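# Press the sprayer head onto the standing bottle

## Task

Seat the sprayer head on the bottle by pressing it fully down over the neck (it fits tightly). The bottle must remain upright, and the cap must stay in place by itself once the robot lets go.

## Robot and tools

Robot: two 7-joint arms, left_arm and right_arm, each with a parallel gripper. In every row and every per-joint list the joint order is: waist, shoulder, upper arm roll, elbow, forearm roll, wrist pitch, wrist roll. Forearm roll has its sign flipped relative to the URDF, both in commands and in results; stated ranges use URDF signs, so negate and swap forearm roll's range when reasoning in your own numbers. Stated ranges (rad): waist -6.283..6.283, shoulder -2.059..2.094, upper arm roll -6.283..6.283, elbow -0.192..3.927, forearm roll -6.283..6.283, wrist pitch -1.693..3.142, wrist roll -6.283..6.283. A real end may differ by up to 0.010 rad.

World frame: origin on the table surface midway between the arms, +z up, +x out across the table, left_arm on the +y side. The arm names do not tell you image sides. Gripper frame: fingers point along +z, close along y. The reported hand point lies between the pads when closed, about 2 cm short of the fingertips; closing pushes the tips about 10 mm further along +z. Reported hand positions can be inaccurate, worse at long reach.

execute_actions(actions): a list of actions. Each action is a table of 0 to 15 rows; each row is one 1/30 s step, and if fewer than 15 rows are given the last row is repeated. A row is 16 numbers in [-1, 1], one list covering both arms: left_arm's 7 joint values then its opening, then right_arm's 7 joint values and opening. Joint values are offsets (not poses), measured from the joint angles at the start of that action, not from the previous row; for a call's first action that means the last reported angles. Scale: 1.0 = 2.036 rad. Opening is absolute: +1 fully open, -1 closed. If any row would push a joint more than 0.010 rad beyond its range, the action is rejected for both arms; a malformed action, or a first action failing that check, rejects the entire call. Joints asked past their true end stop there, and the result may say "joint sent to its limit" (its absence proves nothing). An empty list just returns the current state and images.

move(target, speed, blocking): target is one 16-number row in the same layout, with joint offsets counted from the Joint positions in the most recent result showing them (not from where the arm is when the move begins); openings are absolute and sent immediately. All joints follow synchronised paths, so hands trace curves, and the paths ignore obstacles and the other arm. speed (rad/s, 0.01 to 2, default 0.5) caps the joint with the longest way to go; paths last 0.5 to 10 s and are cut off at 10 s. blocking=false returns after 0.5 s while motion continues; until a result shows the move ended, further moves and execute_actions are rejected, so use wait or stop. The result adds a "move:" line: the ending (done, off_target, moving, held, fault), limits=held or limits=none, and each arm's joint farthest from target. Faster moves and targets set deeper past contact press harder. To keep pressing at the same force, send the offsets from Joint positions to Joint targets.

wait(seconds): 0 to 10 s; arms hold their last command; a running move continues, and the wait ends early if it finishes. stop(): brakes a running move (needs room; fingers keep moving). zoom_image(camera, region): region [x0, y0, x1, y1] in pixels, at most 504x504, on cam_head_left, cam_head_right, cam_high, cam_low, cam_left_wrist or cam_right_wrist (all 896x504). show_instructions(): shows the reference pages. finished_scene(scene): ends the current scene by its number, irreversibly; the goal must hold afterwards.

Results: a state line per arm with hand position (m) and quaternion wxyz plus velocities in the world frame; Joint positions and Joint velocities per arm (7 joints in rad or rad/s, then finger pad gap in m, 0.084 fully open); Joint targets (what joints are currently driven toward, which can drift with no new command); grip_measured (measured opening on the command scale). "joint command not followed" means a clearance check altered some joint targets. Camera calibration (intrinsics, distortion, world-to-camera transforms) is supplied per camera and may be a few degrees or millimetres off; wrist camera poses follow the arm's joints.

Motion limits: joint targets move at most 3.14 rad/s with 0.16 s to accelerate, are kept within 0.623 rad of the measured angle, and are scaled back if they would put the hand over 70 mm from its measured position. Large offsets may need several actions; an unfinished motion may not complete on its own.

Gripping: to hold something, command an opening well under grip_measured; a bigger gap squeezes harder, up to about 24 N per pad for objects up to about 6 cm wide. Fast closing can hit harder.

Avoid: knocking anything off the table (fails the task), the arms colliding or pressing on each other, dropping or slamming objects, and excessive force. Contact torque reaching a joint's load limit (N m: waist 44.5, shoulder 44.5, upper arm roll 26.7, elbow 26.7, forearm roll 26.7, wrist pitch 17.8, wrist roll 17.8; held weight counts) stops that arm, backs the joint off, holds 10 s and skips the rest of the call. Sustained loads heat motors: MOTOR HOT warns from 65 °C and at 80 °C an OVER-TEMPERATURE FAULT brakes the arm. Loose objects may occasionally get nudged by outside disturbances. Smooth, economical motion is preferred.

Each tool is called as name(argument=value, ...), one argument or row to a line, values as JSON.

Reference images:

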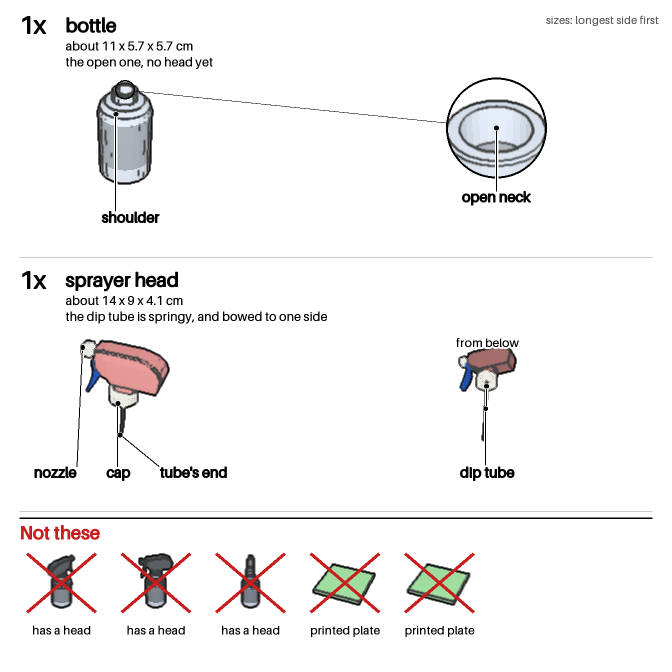

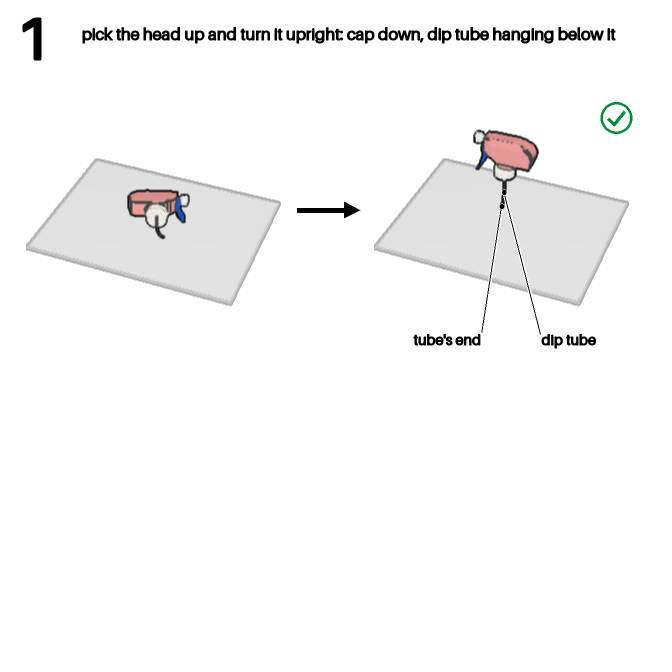

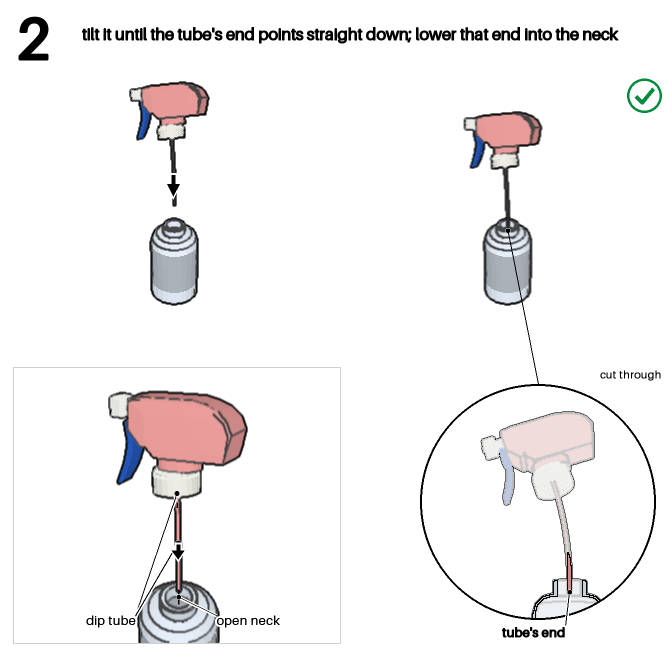

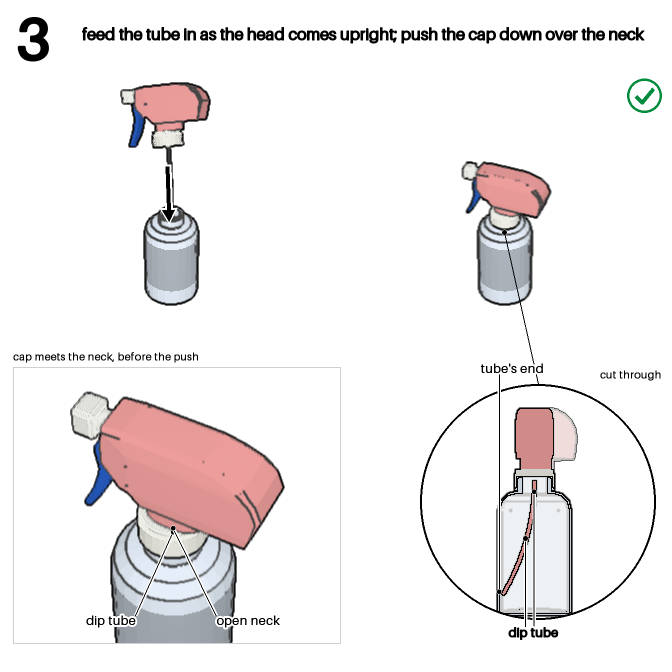

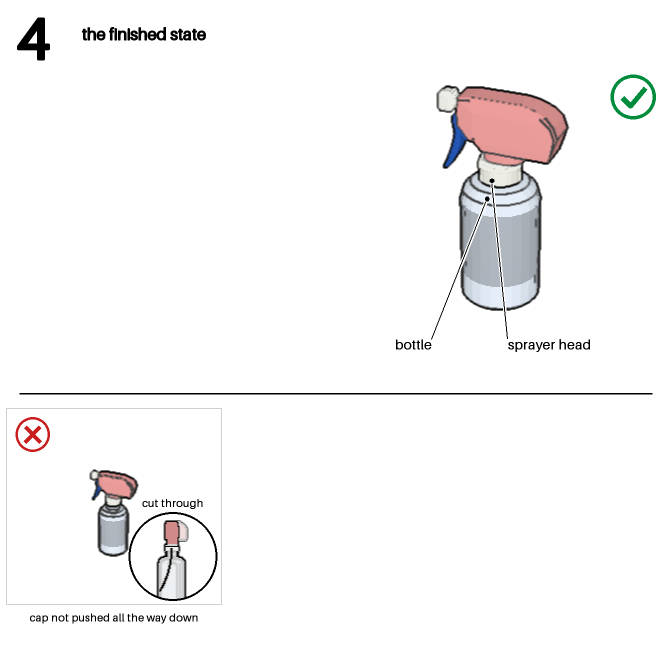

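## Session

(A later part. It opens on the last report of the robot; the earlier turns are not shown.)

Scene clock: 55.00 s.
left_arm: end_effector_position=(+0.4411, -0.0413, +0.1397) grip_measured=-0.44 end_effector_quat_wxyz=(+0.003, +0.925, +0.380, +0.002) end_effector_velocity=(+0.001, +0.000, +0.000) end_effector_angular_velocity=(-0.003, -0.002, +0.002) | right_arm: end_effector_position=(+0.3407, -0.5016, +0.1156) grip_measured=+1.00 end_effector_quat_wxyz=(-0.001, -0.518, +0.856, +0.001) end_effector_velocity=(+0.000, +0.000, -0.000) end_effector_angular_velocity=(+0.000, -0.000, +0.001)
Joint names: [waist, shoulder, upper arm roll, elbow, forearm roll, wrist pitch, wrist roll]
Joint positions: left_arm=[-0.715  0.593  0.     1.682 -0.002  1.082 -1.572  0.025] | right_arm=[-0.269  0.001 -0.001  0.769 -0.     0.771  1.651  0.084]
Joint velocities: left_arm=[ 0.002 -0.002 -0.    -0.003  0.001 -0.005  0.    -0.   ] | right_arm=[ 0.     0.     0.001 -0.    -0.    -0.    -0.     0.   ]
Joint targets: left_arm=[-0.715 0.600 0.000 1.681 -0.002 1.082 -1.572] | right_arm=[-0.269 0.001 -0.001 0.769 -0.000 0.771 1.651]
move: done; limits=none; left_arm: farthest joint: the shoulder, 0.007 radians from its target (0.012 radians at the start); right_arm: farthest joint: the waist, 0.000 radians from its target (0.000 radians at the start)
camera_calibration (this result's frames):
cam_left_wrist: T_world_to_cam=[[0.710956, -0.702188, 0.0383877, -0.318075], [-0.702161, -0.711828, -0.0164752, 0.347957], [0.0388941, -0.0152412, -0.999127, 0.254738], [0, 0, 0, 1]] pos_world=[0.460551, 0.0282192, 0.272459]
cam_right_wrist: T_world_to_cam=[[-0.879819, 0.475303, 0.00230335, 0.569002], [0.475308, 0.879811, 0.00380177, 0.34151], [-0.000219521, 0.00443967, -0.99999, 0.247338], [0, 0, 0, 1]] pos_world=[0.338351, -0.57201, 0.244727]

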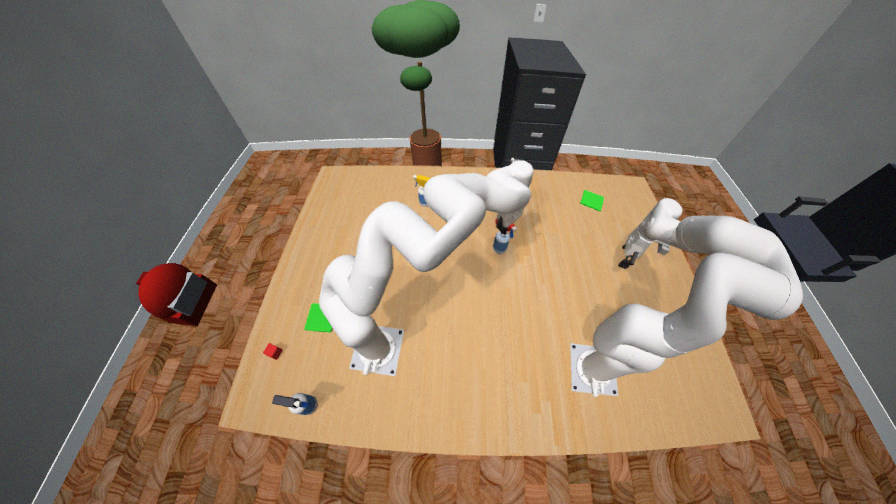

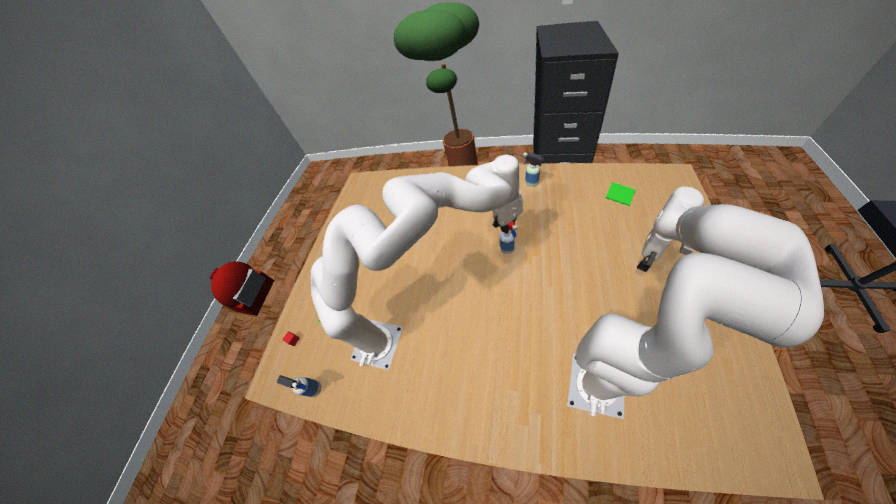

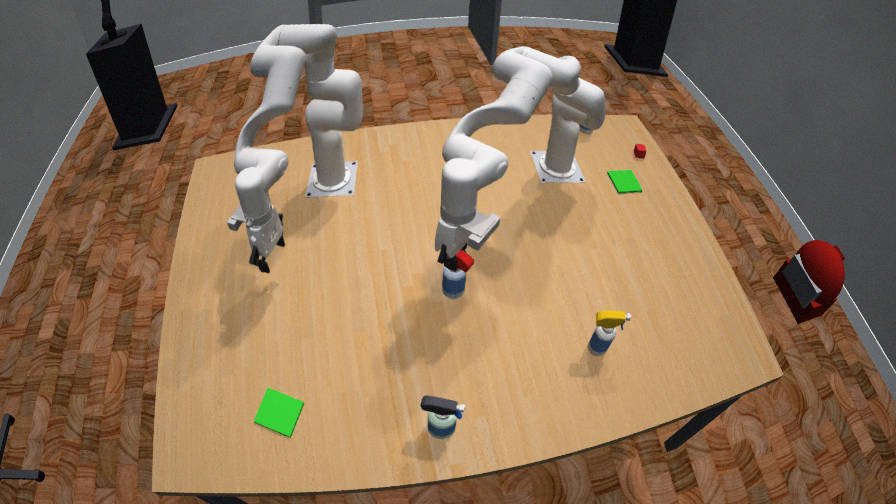

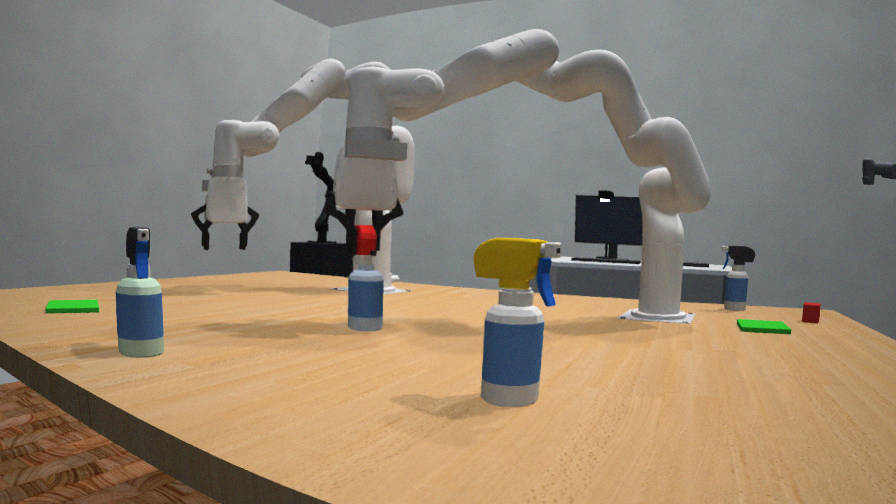

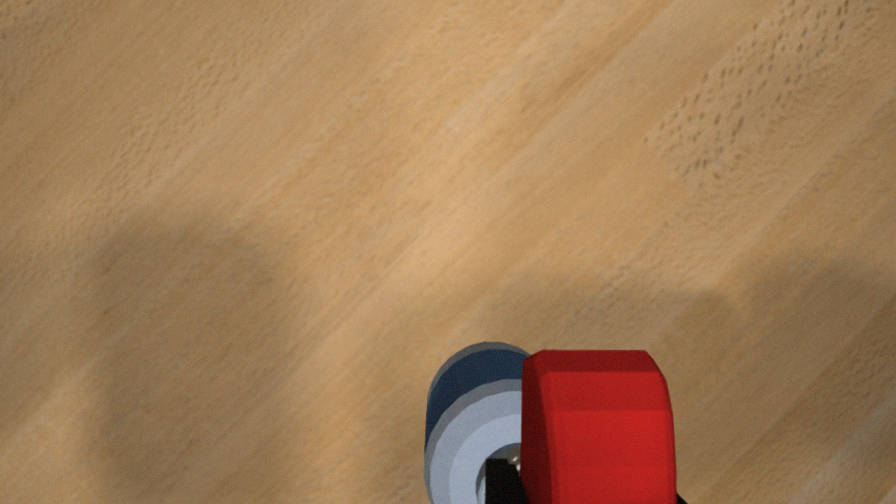

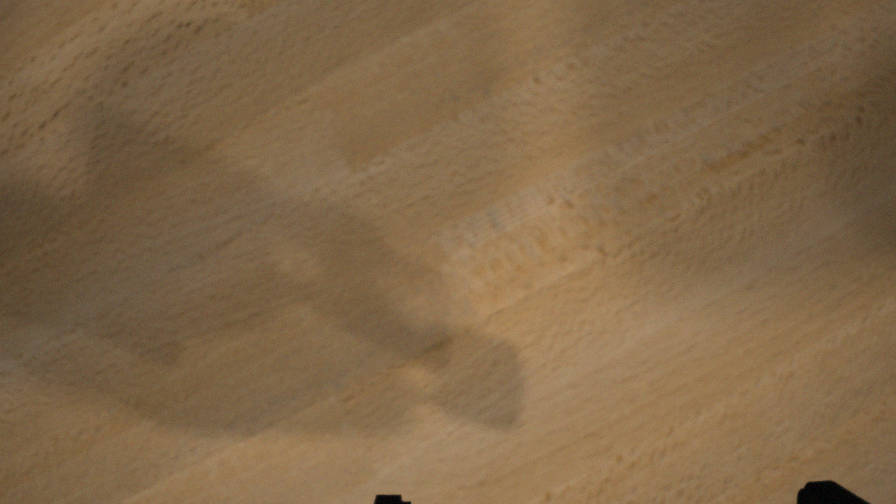

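move(
  target=[0,-0.003,0,0.004,0,0.010,0,-1,0,0,0,0,0,0,0,1],
  speed=0.03,
)

move(
  target=[0,-0.0113,0,-0.018,0,-0.007,0,-1,0,0,0,0,0,0,0,1],
  speed=0.03,
)

zoom_image(
  camera="cam_low",
  region=[320,190,420,290],
)

zoom_image(
  camera="cam_head_left",
  region=[480,205,530,255],
)

Scene clock: 56.43 s.
left_arm: end_effector_position=(+0.4387, -0.0389, +0.1419) grip_measured=-0.44 end_effector_quat_wxyz=(-0.004, +0.925, +0.379, -0.001) end_effector_velocity=(+0.002, -0.001, +0.004) end_effector_angular_velocity=(-0.005, -0.005, +0.001) | right_arm: end_effector_position=(+0.3407, -0.5016, +0.1156) grip_measured=+1.00 end_effector_quat_wxyz=(-0.001, -0.518, +0.856, +0.001) end_effector_velocity=(+0.000, +0.000, +0.000) end_effector_angular_velocity=(-0.000, -0.000, +0.001)
Joint names: [waist, shoulder, upper arm roll, elbow, forearm roll, wrist pitch, wrist roll]
Joint positions: left_arm=[-0.715  0.59   0.     1.687 -0.002  1.104 -1.572  0.025] | right_arm=[-0.269  0.001 -0.001  0.769 -0.     0.771  1.651  0.084]
Joint velocities: left_arm=[ 0.001 -0.004  0.     0.003 -0.     0.     0.    -0.   ] | right_arm=[ 0. -0.  0.  0.  0. -0.  0. -0.]
Joint targets: left_arm=[-0.715 0.587 0.000 1.691 -0.002 1.103 -1.572] | right_arm=[-0.269 0.001 -0.001 0.769 -0.000 0.771 1.651]
move: done; limits=none; left_arm: farthest joint: the shoulder, 0.003 radians from its target (0.006 radians at the start); right_arm: farthest joint: the waist, 0.000 radians from its target (0.000 radians at the start)
camera_calibration (this result's frames):
cam_left_wrist: T_world_to_cam=[[0.71121, -0.702545, 0.0246999, -0.312934], [-0.702371, -0.711617, -0.0166026, 0.348076], [0.0292409, -0.00554057, -0.999557, 0.261797], [0, 0, 0, 1]] pos_world=[0.459385, 0.0292974, 0.275189]
cam_right_wrist: T_world_to_cam=[[-0.879819, 0.475303, 0.00230324, 0.569002], [0.475308, 0.879811, 0.00380175, 0.34151], [-0.000219435, 0.00443961, -0.99999, 0.247338], [0, 0, 0, 1]] pos_world=[0.338351, -0.57201, 0.244727]

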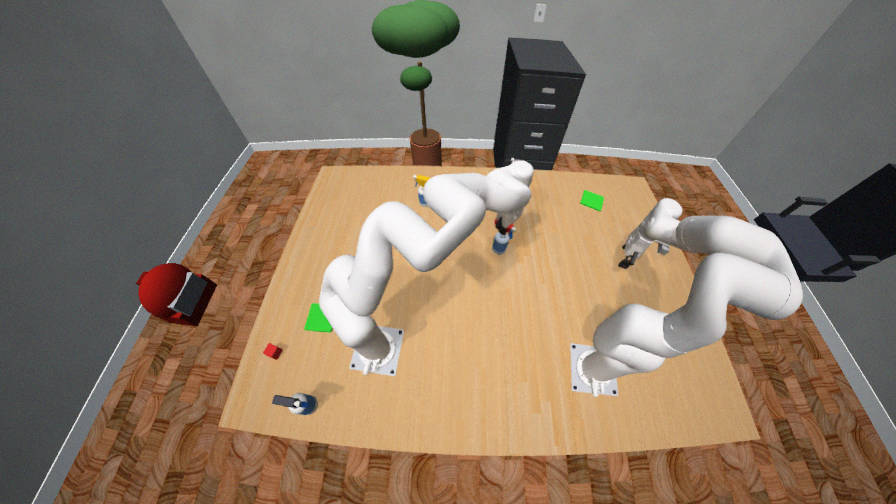

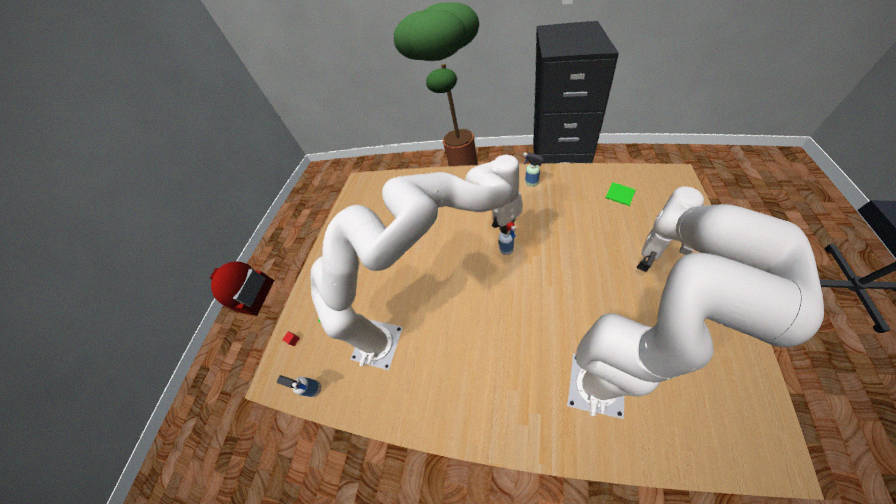

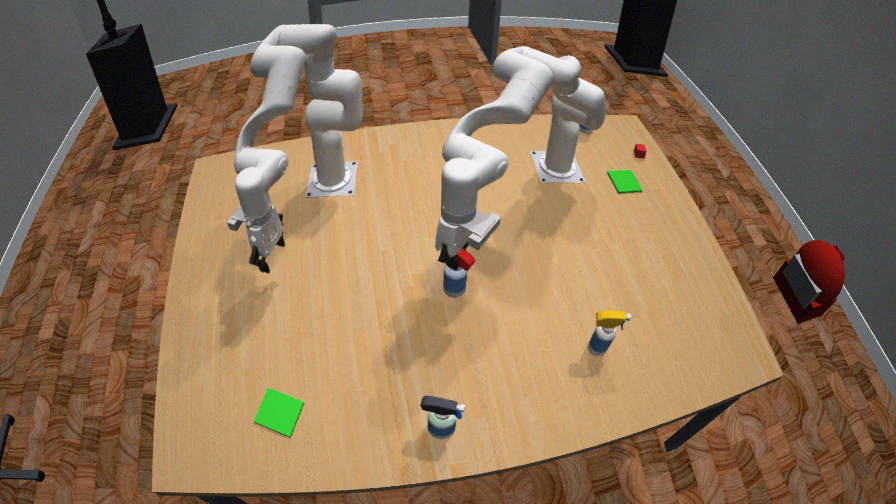

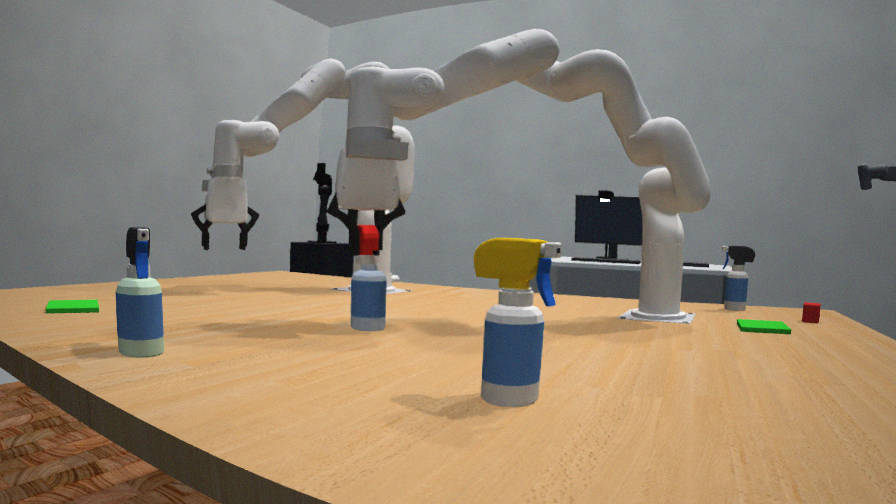

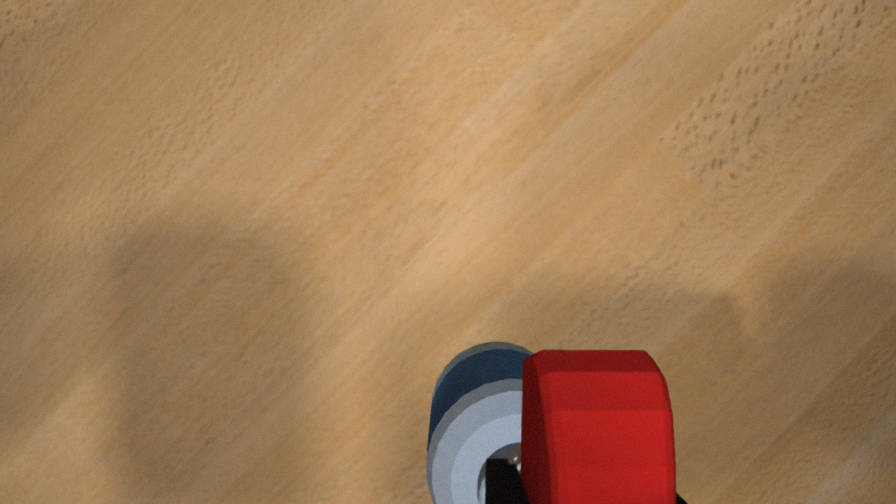

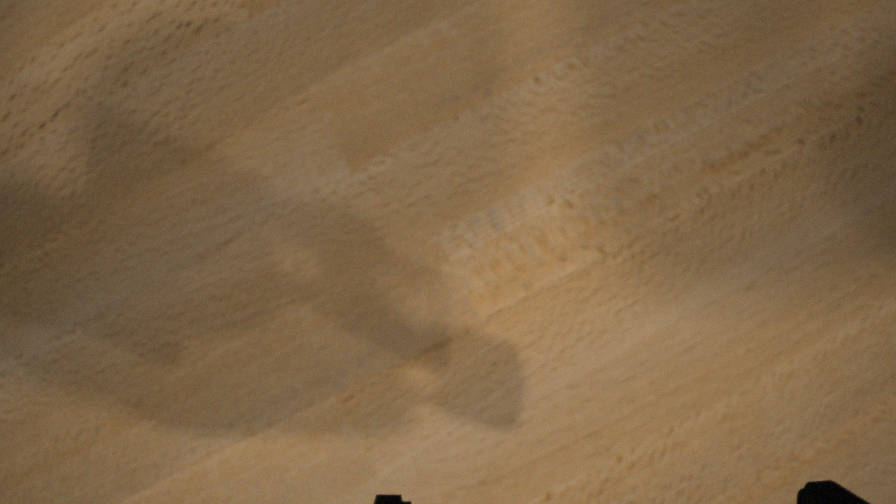

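Scene clock: 57.97 s.
left_arm: end_effector_position=(+0.4344, -0.0346, +0.1420) grip_measured=-0.44 end_effector_quat_wxyz=(-0.003, +0.925, +0.379, -0.000) end_effector_velocity=(-0.000, +0.001, +0.000) end_effector_angular_velocity=(+0.001, +0.000, -0.000) | right_arm: end_effector_position=(+0.3407, -0.5016, +0.1156) grip_measured=+1.00 end_effector_quat_wxyz=(-0.001, -0.518, +0.856, +0.001) end_effector_velocity=(-0.000, -0.000, -0.000) end_effector_angular_velocity=(-0.000, +0.000, +0.000)
Joint names: [waist, shoulder, upper arm roll, elbow, forearm roll, wrist pitch, wrist roll]
Joint positions: left_arm=[-0.715  0.567  0.     1.651 -0.002  1.09  -1.572  0.025] | right_arm=[-0.269  0.001 -0.001  0.769 -0.     0.771  1.651  0.084]
Joint velocities: left_arm=[ 0.    -0.001  0.    -0.002 -0.001  0.    -0.     0.   ] | right_arm=[ 0.001 -0.    -0.001 -0.     0.    -0.    -0.     0.   ]
Joint targets: left_arm=[-0.715 0.567 0.000 1.650 -0.002 1.090 -1.572] | right_arm=[-0.269 0.001 -0.001 0.769 -0.000 0.771 1.651]
move: done; limits=none; left_arm: farthest joint: the waist, 0.000 radians from its target (0.000 radians at the start); right_arm: farthest joint: the waist, 0.000 radians from its target (0.000 radians at the start)
camera_calibration (this result's frames):
cam_left_wrist: T_world_to_cam=[[0.711188, -0.702548, 0.0252494, -0.306977], [-0.702378, -0.711611, -0.0165786, 0.348157], [0.029615, -0.0059441, -0.999544, 0.26185], [0, 0, 0, 1]] pos_world=[0.455101, 0.0336431, 0.275254]
cam_right_wrist: T_world_to_cam=[[-0.879819, 0.475303, 0.00230312, 0.569002], [0.475308, 0.879811, 0.0038018, 0.34151], [-0.000219303, 0.00443959, -0.99999, 0.247338], [0, 0, 0, 1]] pos_world=[0.338351, -0.57201, 0.244727]

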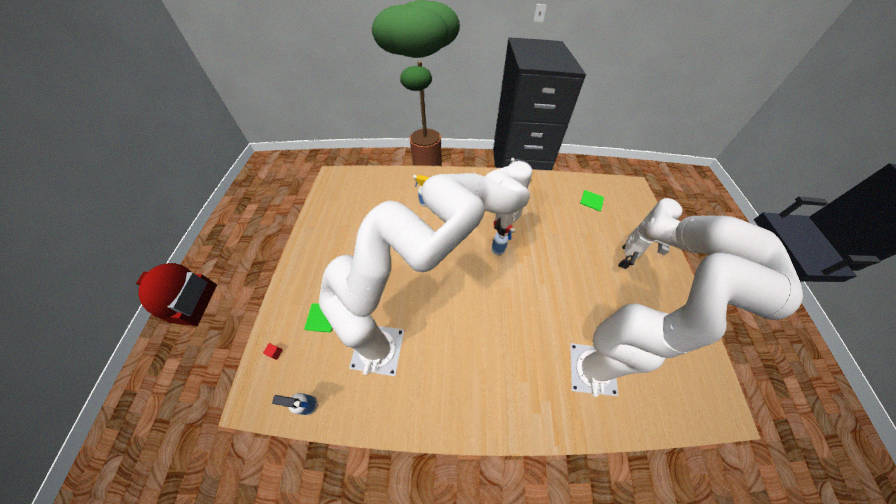

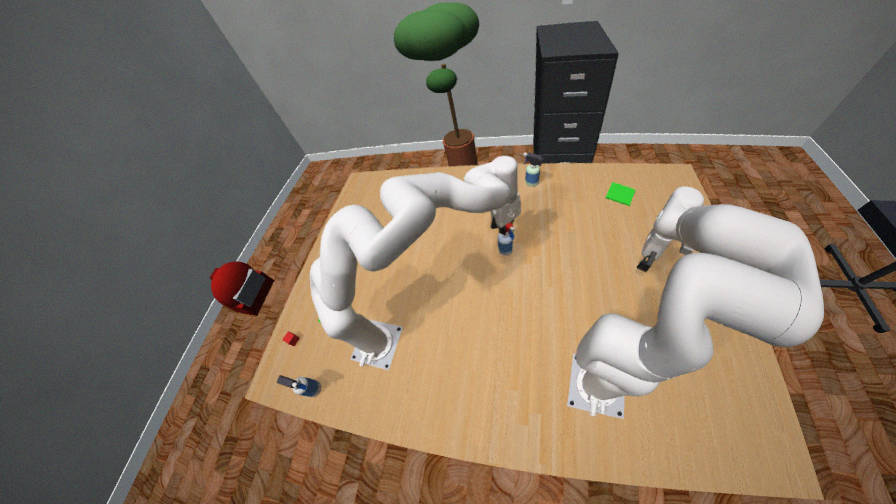

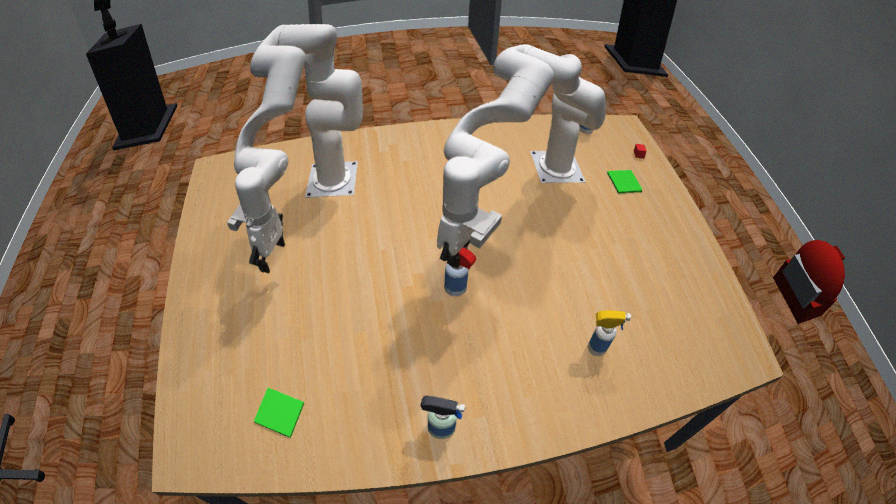

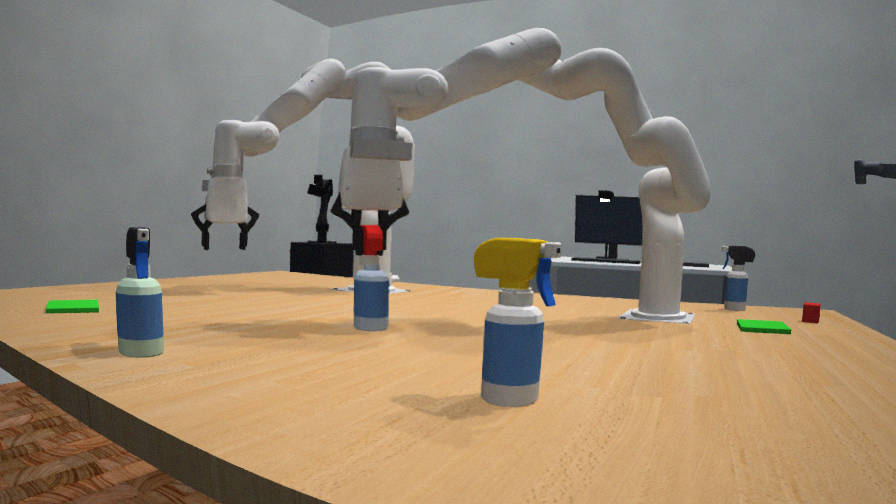

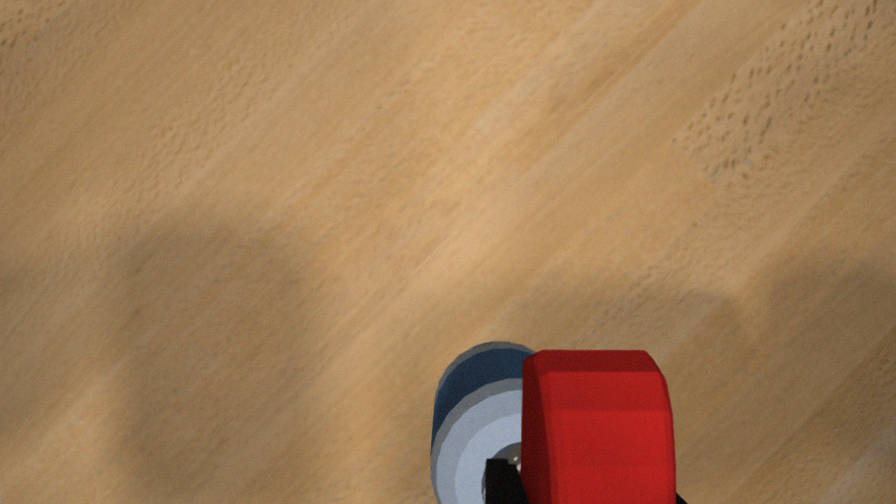

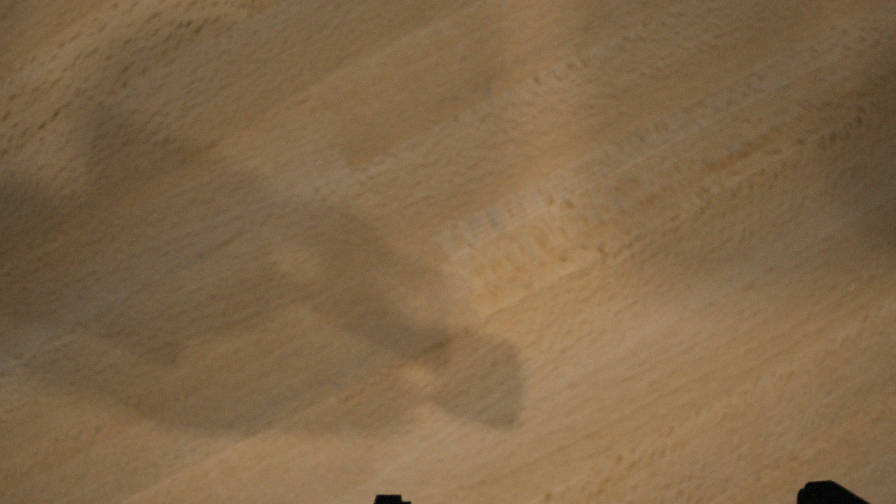

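Region (320, 190, 420, 290) of cam_low's 896x504 image, scaled by 5.040, with more detail than that image has.

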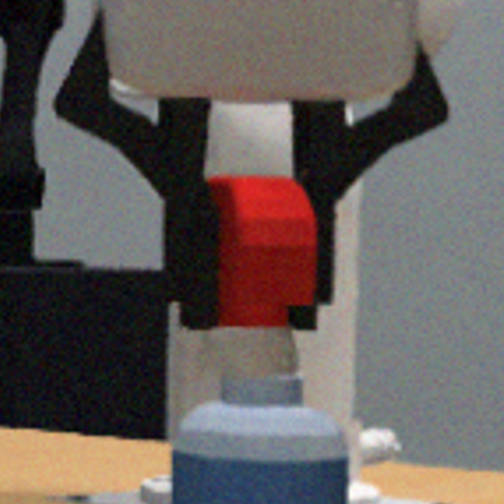

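Region (480, 205, 530, 255) of cam_head_left's 896x504 image, scaled by 10.080, with more detail than that image has.

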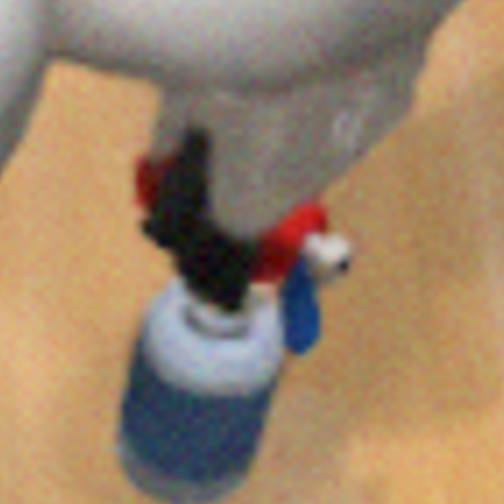

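move(
  target=[0,-0.049,0,-0.081,0,-0.072,0,-1,0,0,0,0,0,0,0,1],
  speed=0.06,
)

zoom_image(
  camera="cam_low",
  region=[320,190,420,290],
)

Scene clock: 61.40 s.
left_arm: end_effector_position=(+0.4279, -0.0281, +0.1460) grip_measured=-0.44 end_effector_quat_wxyz=(+0.034, +0.925, +0.379, +0.015) end_effector_velocity=(-0.001, -0.001, +0.000) end_effector_angular_velocity=(-0.002, -0.002, -0.002) | right_arm: end_effector_position=(+0.3407, -0.5016, +0.1156) grip_measured=+1.00 end_effector_quat_wxyz=(-0.001, -0.518, +0.856, +0.001) end_effector_velocity=(-0.000, +0.000, -0.000) end_effector_angular_velocity=(+0.000, +0.001, +0.001)
Joint names: [waist, shoulder, upper arm roll, elbow, forearm roll, wrist pitch, wrist roll]
Joint positions: left_arm=[-0.715  0.468  0.     1.486 -0.002  0.943 -1.572  0.025] | right_arm=[-0.269  0.001 -0.001  0.769 -0.     0.771  1.651  0.084]
Joint velocities: left_arm=[-0.002 -0.001  0.    -0.002  0.    -0.004  0.     0.   ] | right_arm=[ 0.    -0.     0.     0.     0.     0.001  0.    -0.   ]
Joint targets: left_arm=[-0.715 0.467 0.000 1.486 -0.002 0.943 -1.572] | right_arm=[-0.269 0.001 -0.001 0.769 -0.000 0.771 1.651]
move: done; limits=none; left_arm: farthest joint: the waist, 0.000 radians from its target (0.000 radians at the start); right_arm: farthest joint: the waist, 0.000 radians from its target (0.000 radians at the start)
camera_calibration (this result's frames):
cam_left_wrist: T_world_to_cam=[[0.707284, -0.698883, 0.106357, -0.307905], [-0.701625, -0.712383, -0.0152688, 0.347772], [0.0864383, -0.0638236, -0.994211, 0.23936], [0, 0, 0, 1]] pos_world=[0.441092, 0.047834, 0.276032]
cam_right_wrist: T_world_to_cam=[[-0.879819, 0.475303, 0.00230299, 0.569002], [0.475308, 0.879811, 0.00380186, 0.34151], [-0.000219164, 0.00443958, -0.99999, 0.247338], [0, 0, 0, 1]] pos_world=[0.338351, -0.57201, 0.244727]

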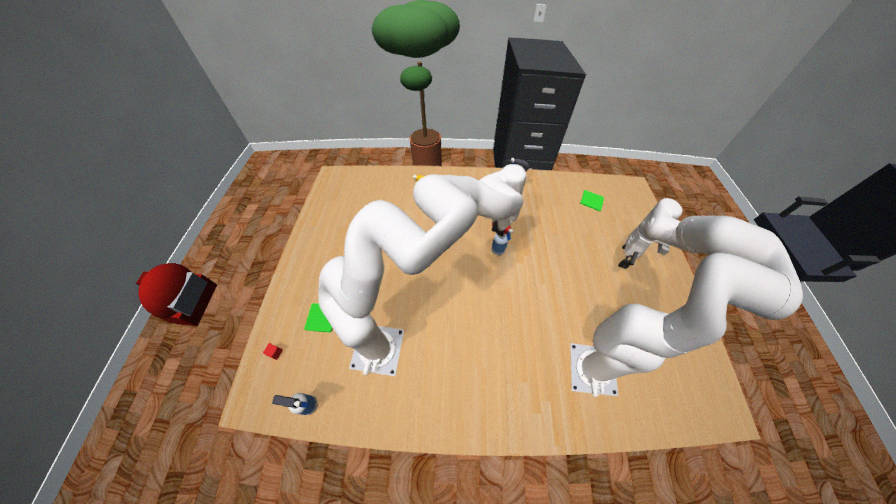

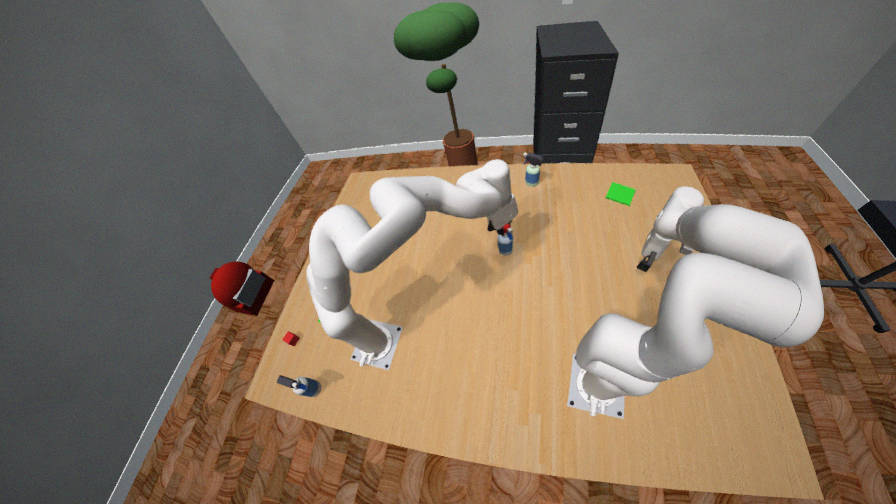

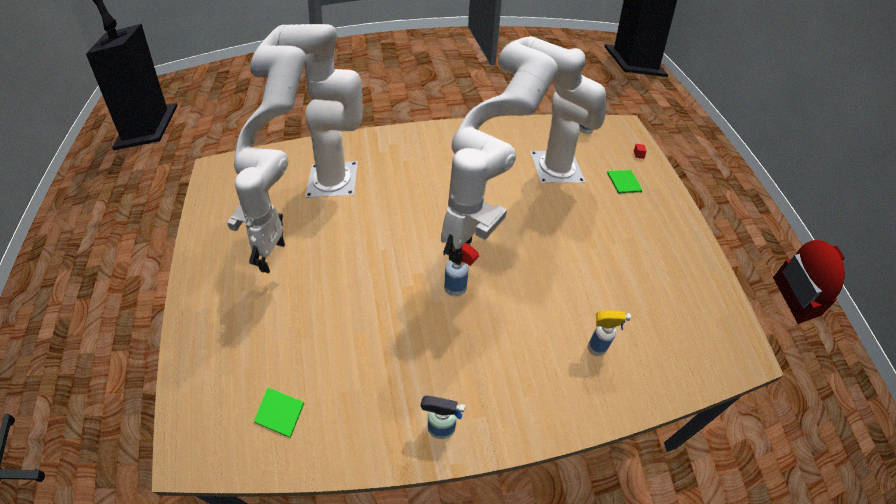

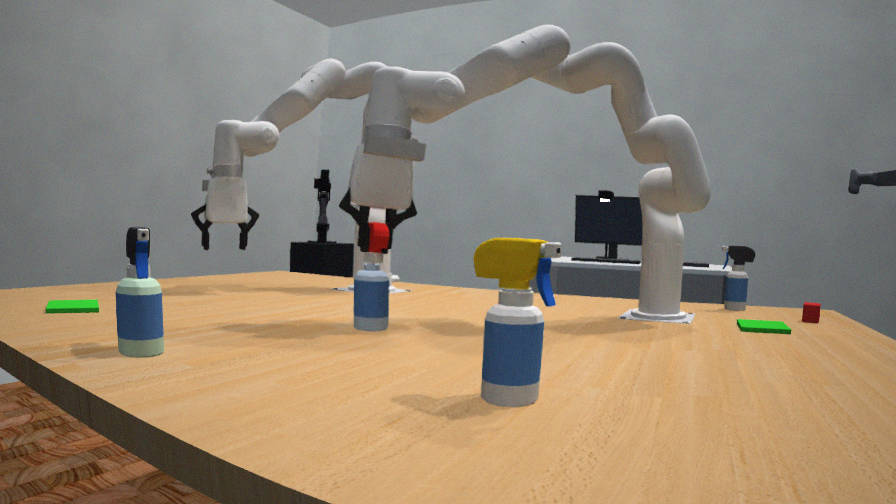

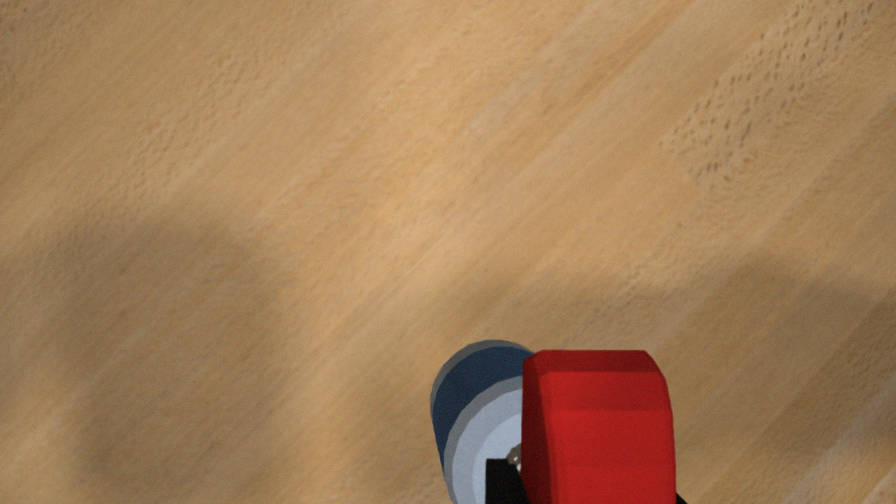

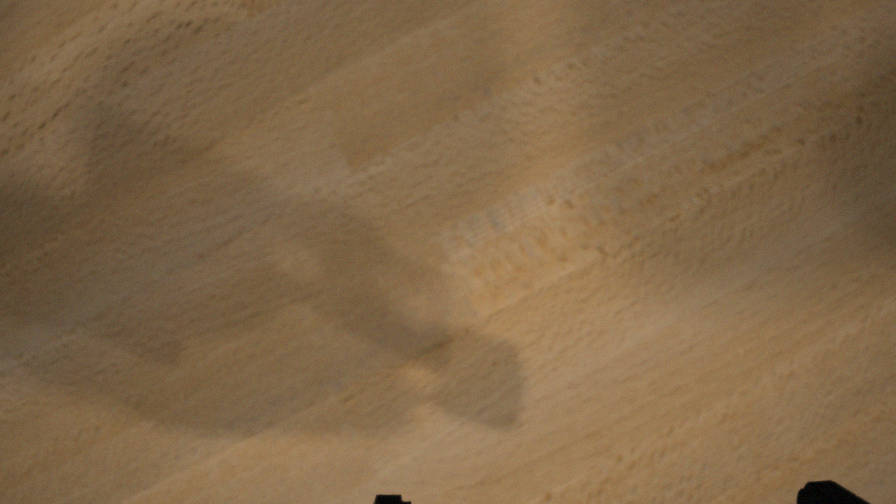

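Region (320, 190, 420, 290) of cam_low's 896x504 image, scaled by 5.040, with more detail than that image has.

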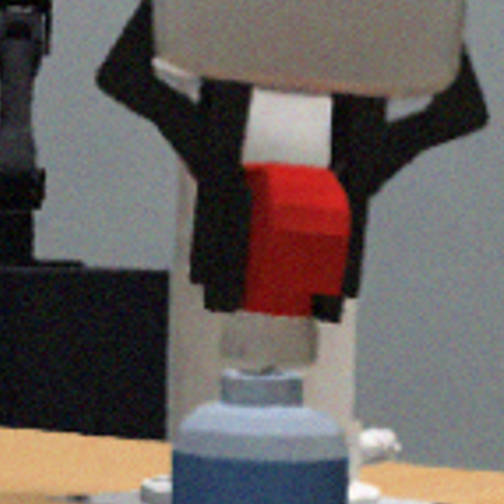

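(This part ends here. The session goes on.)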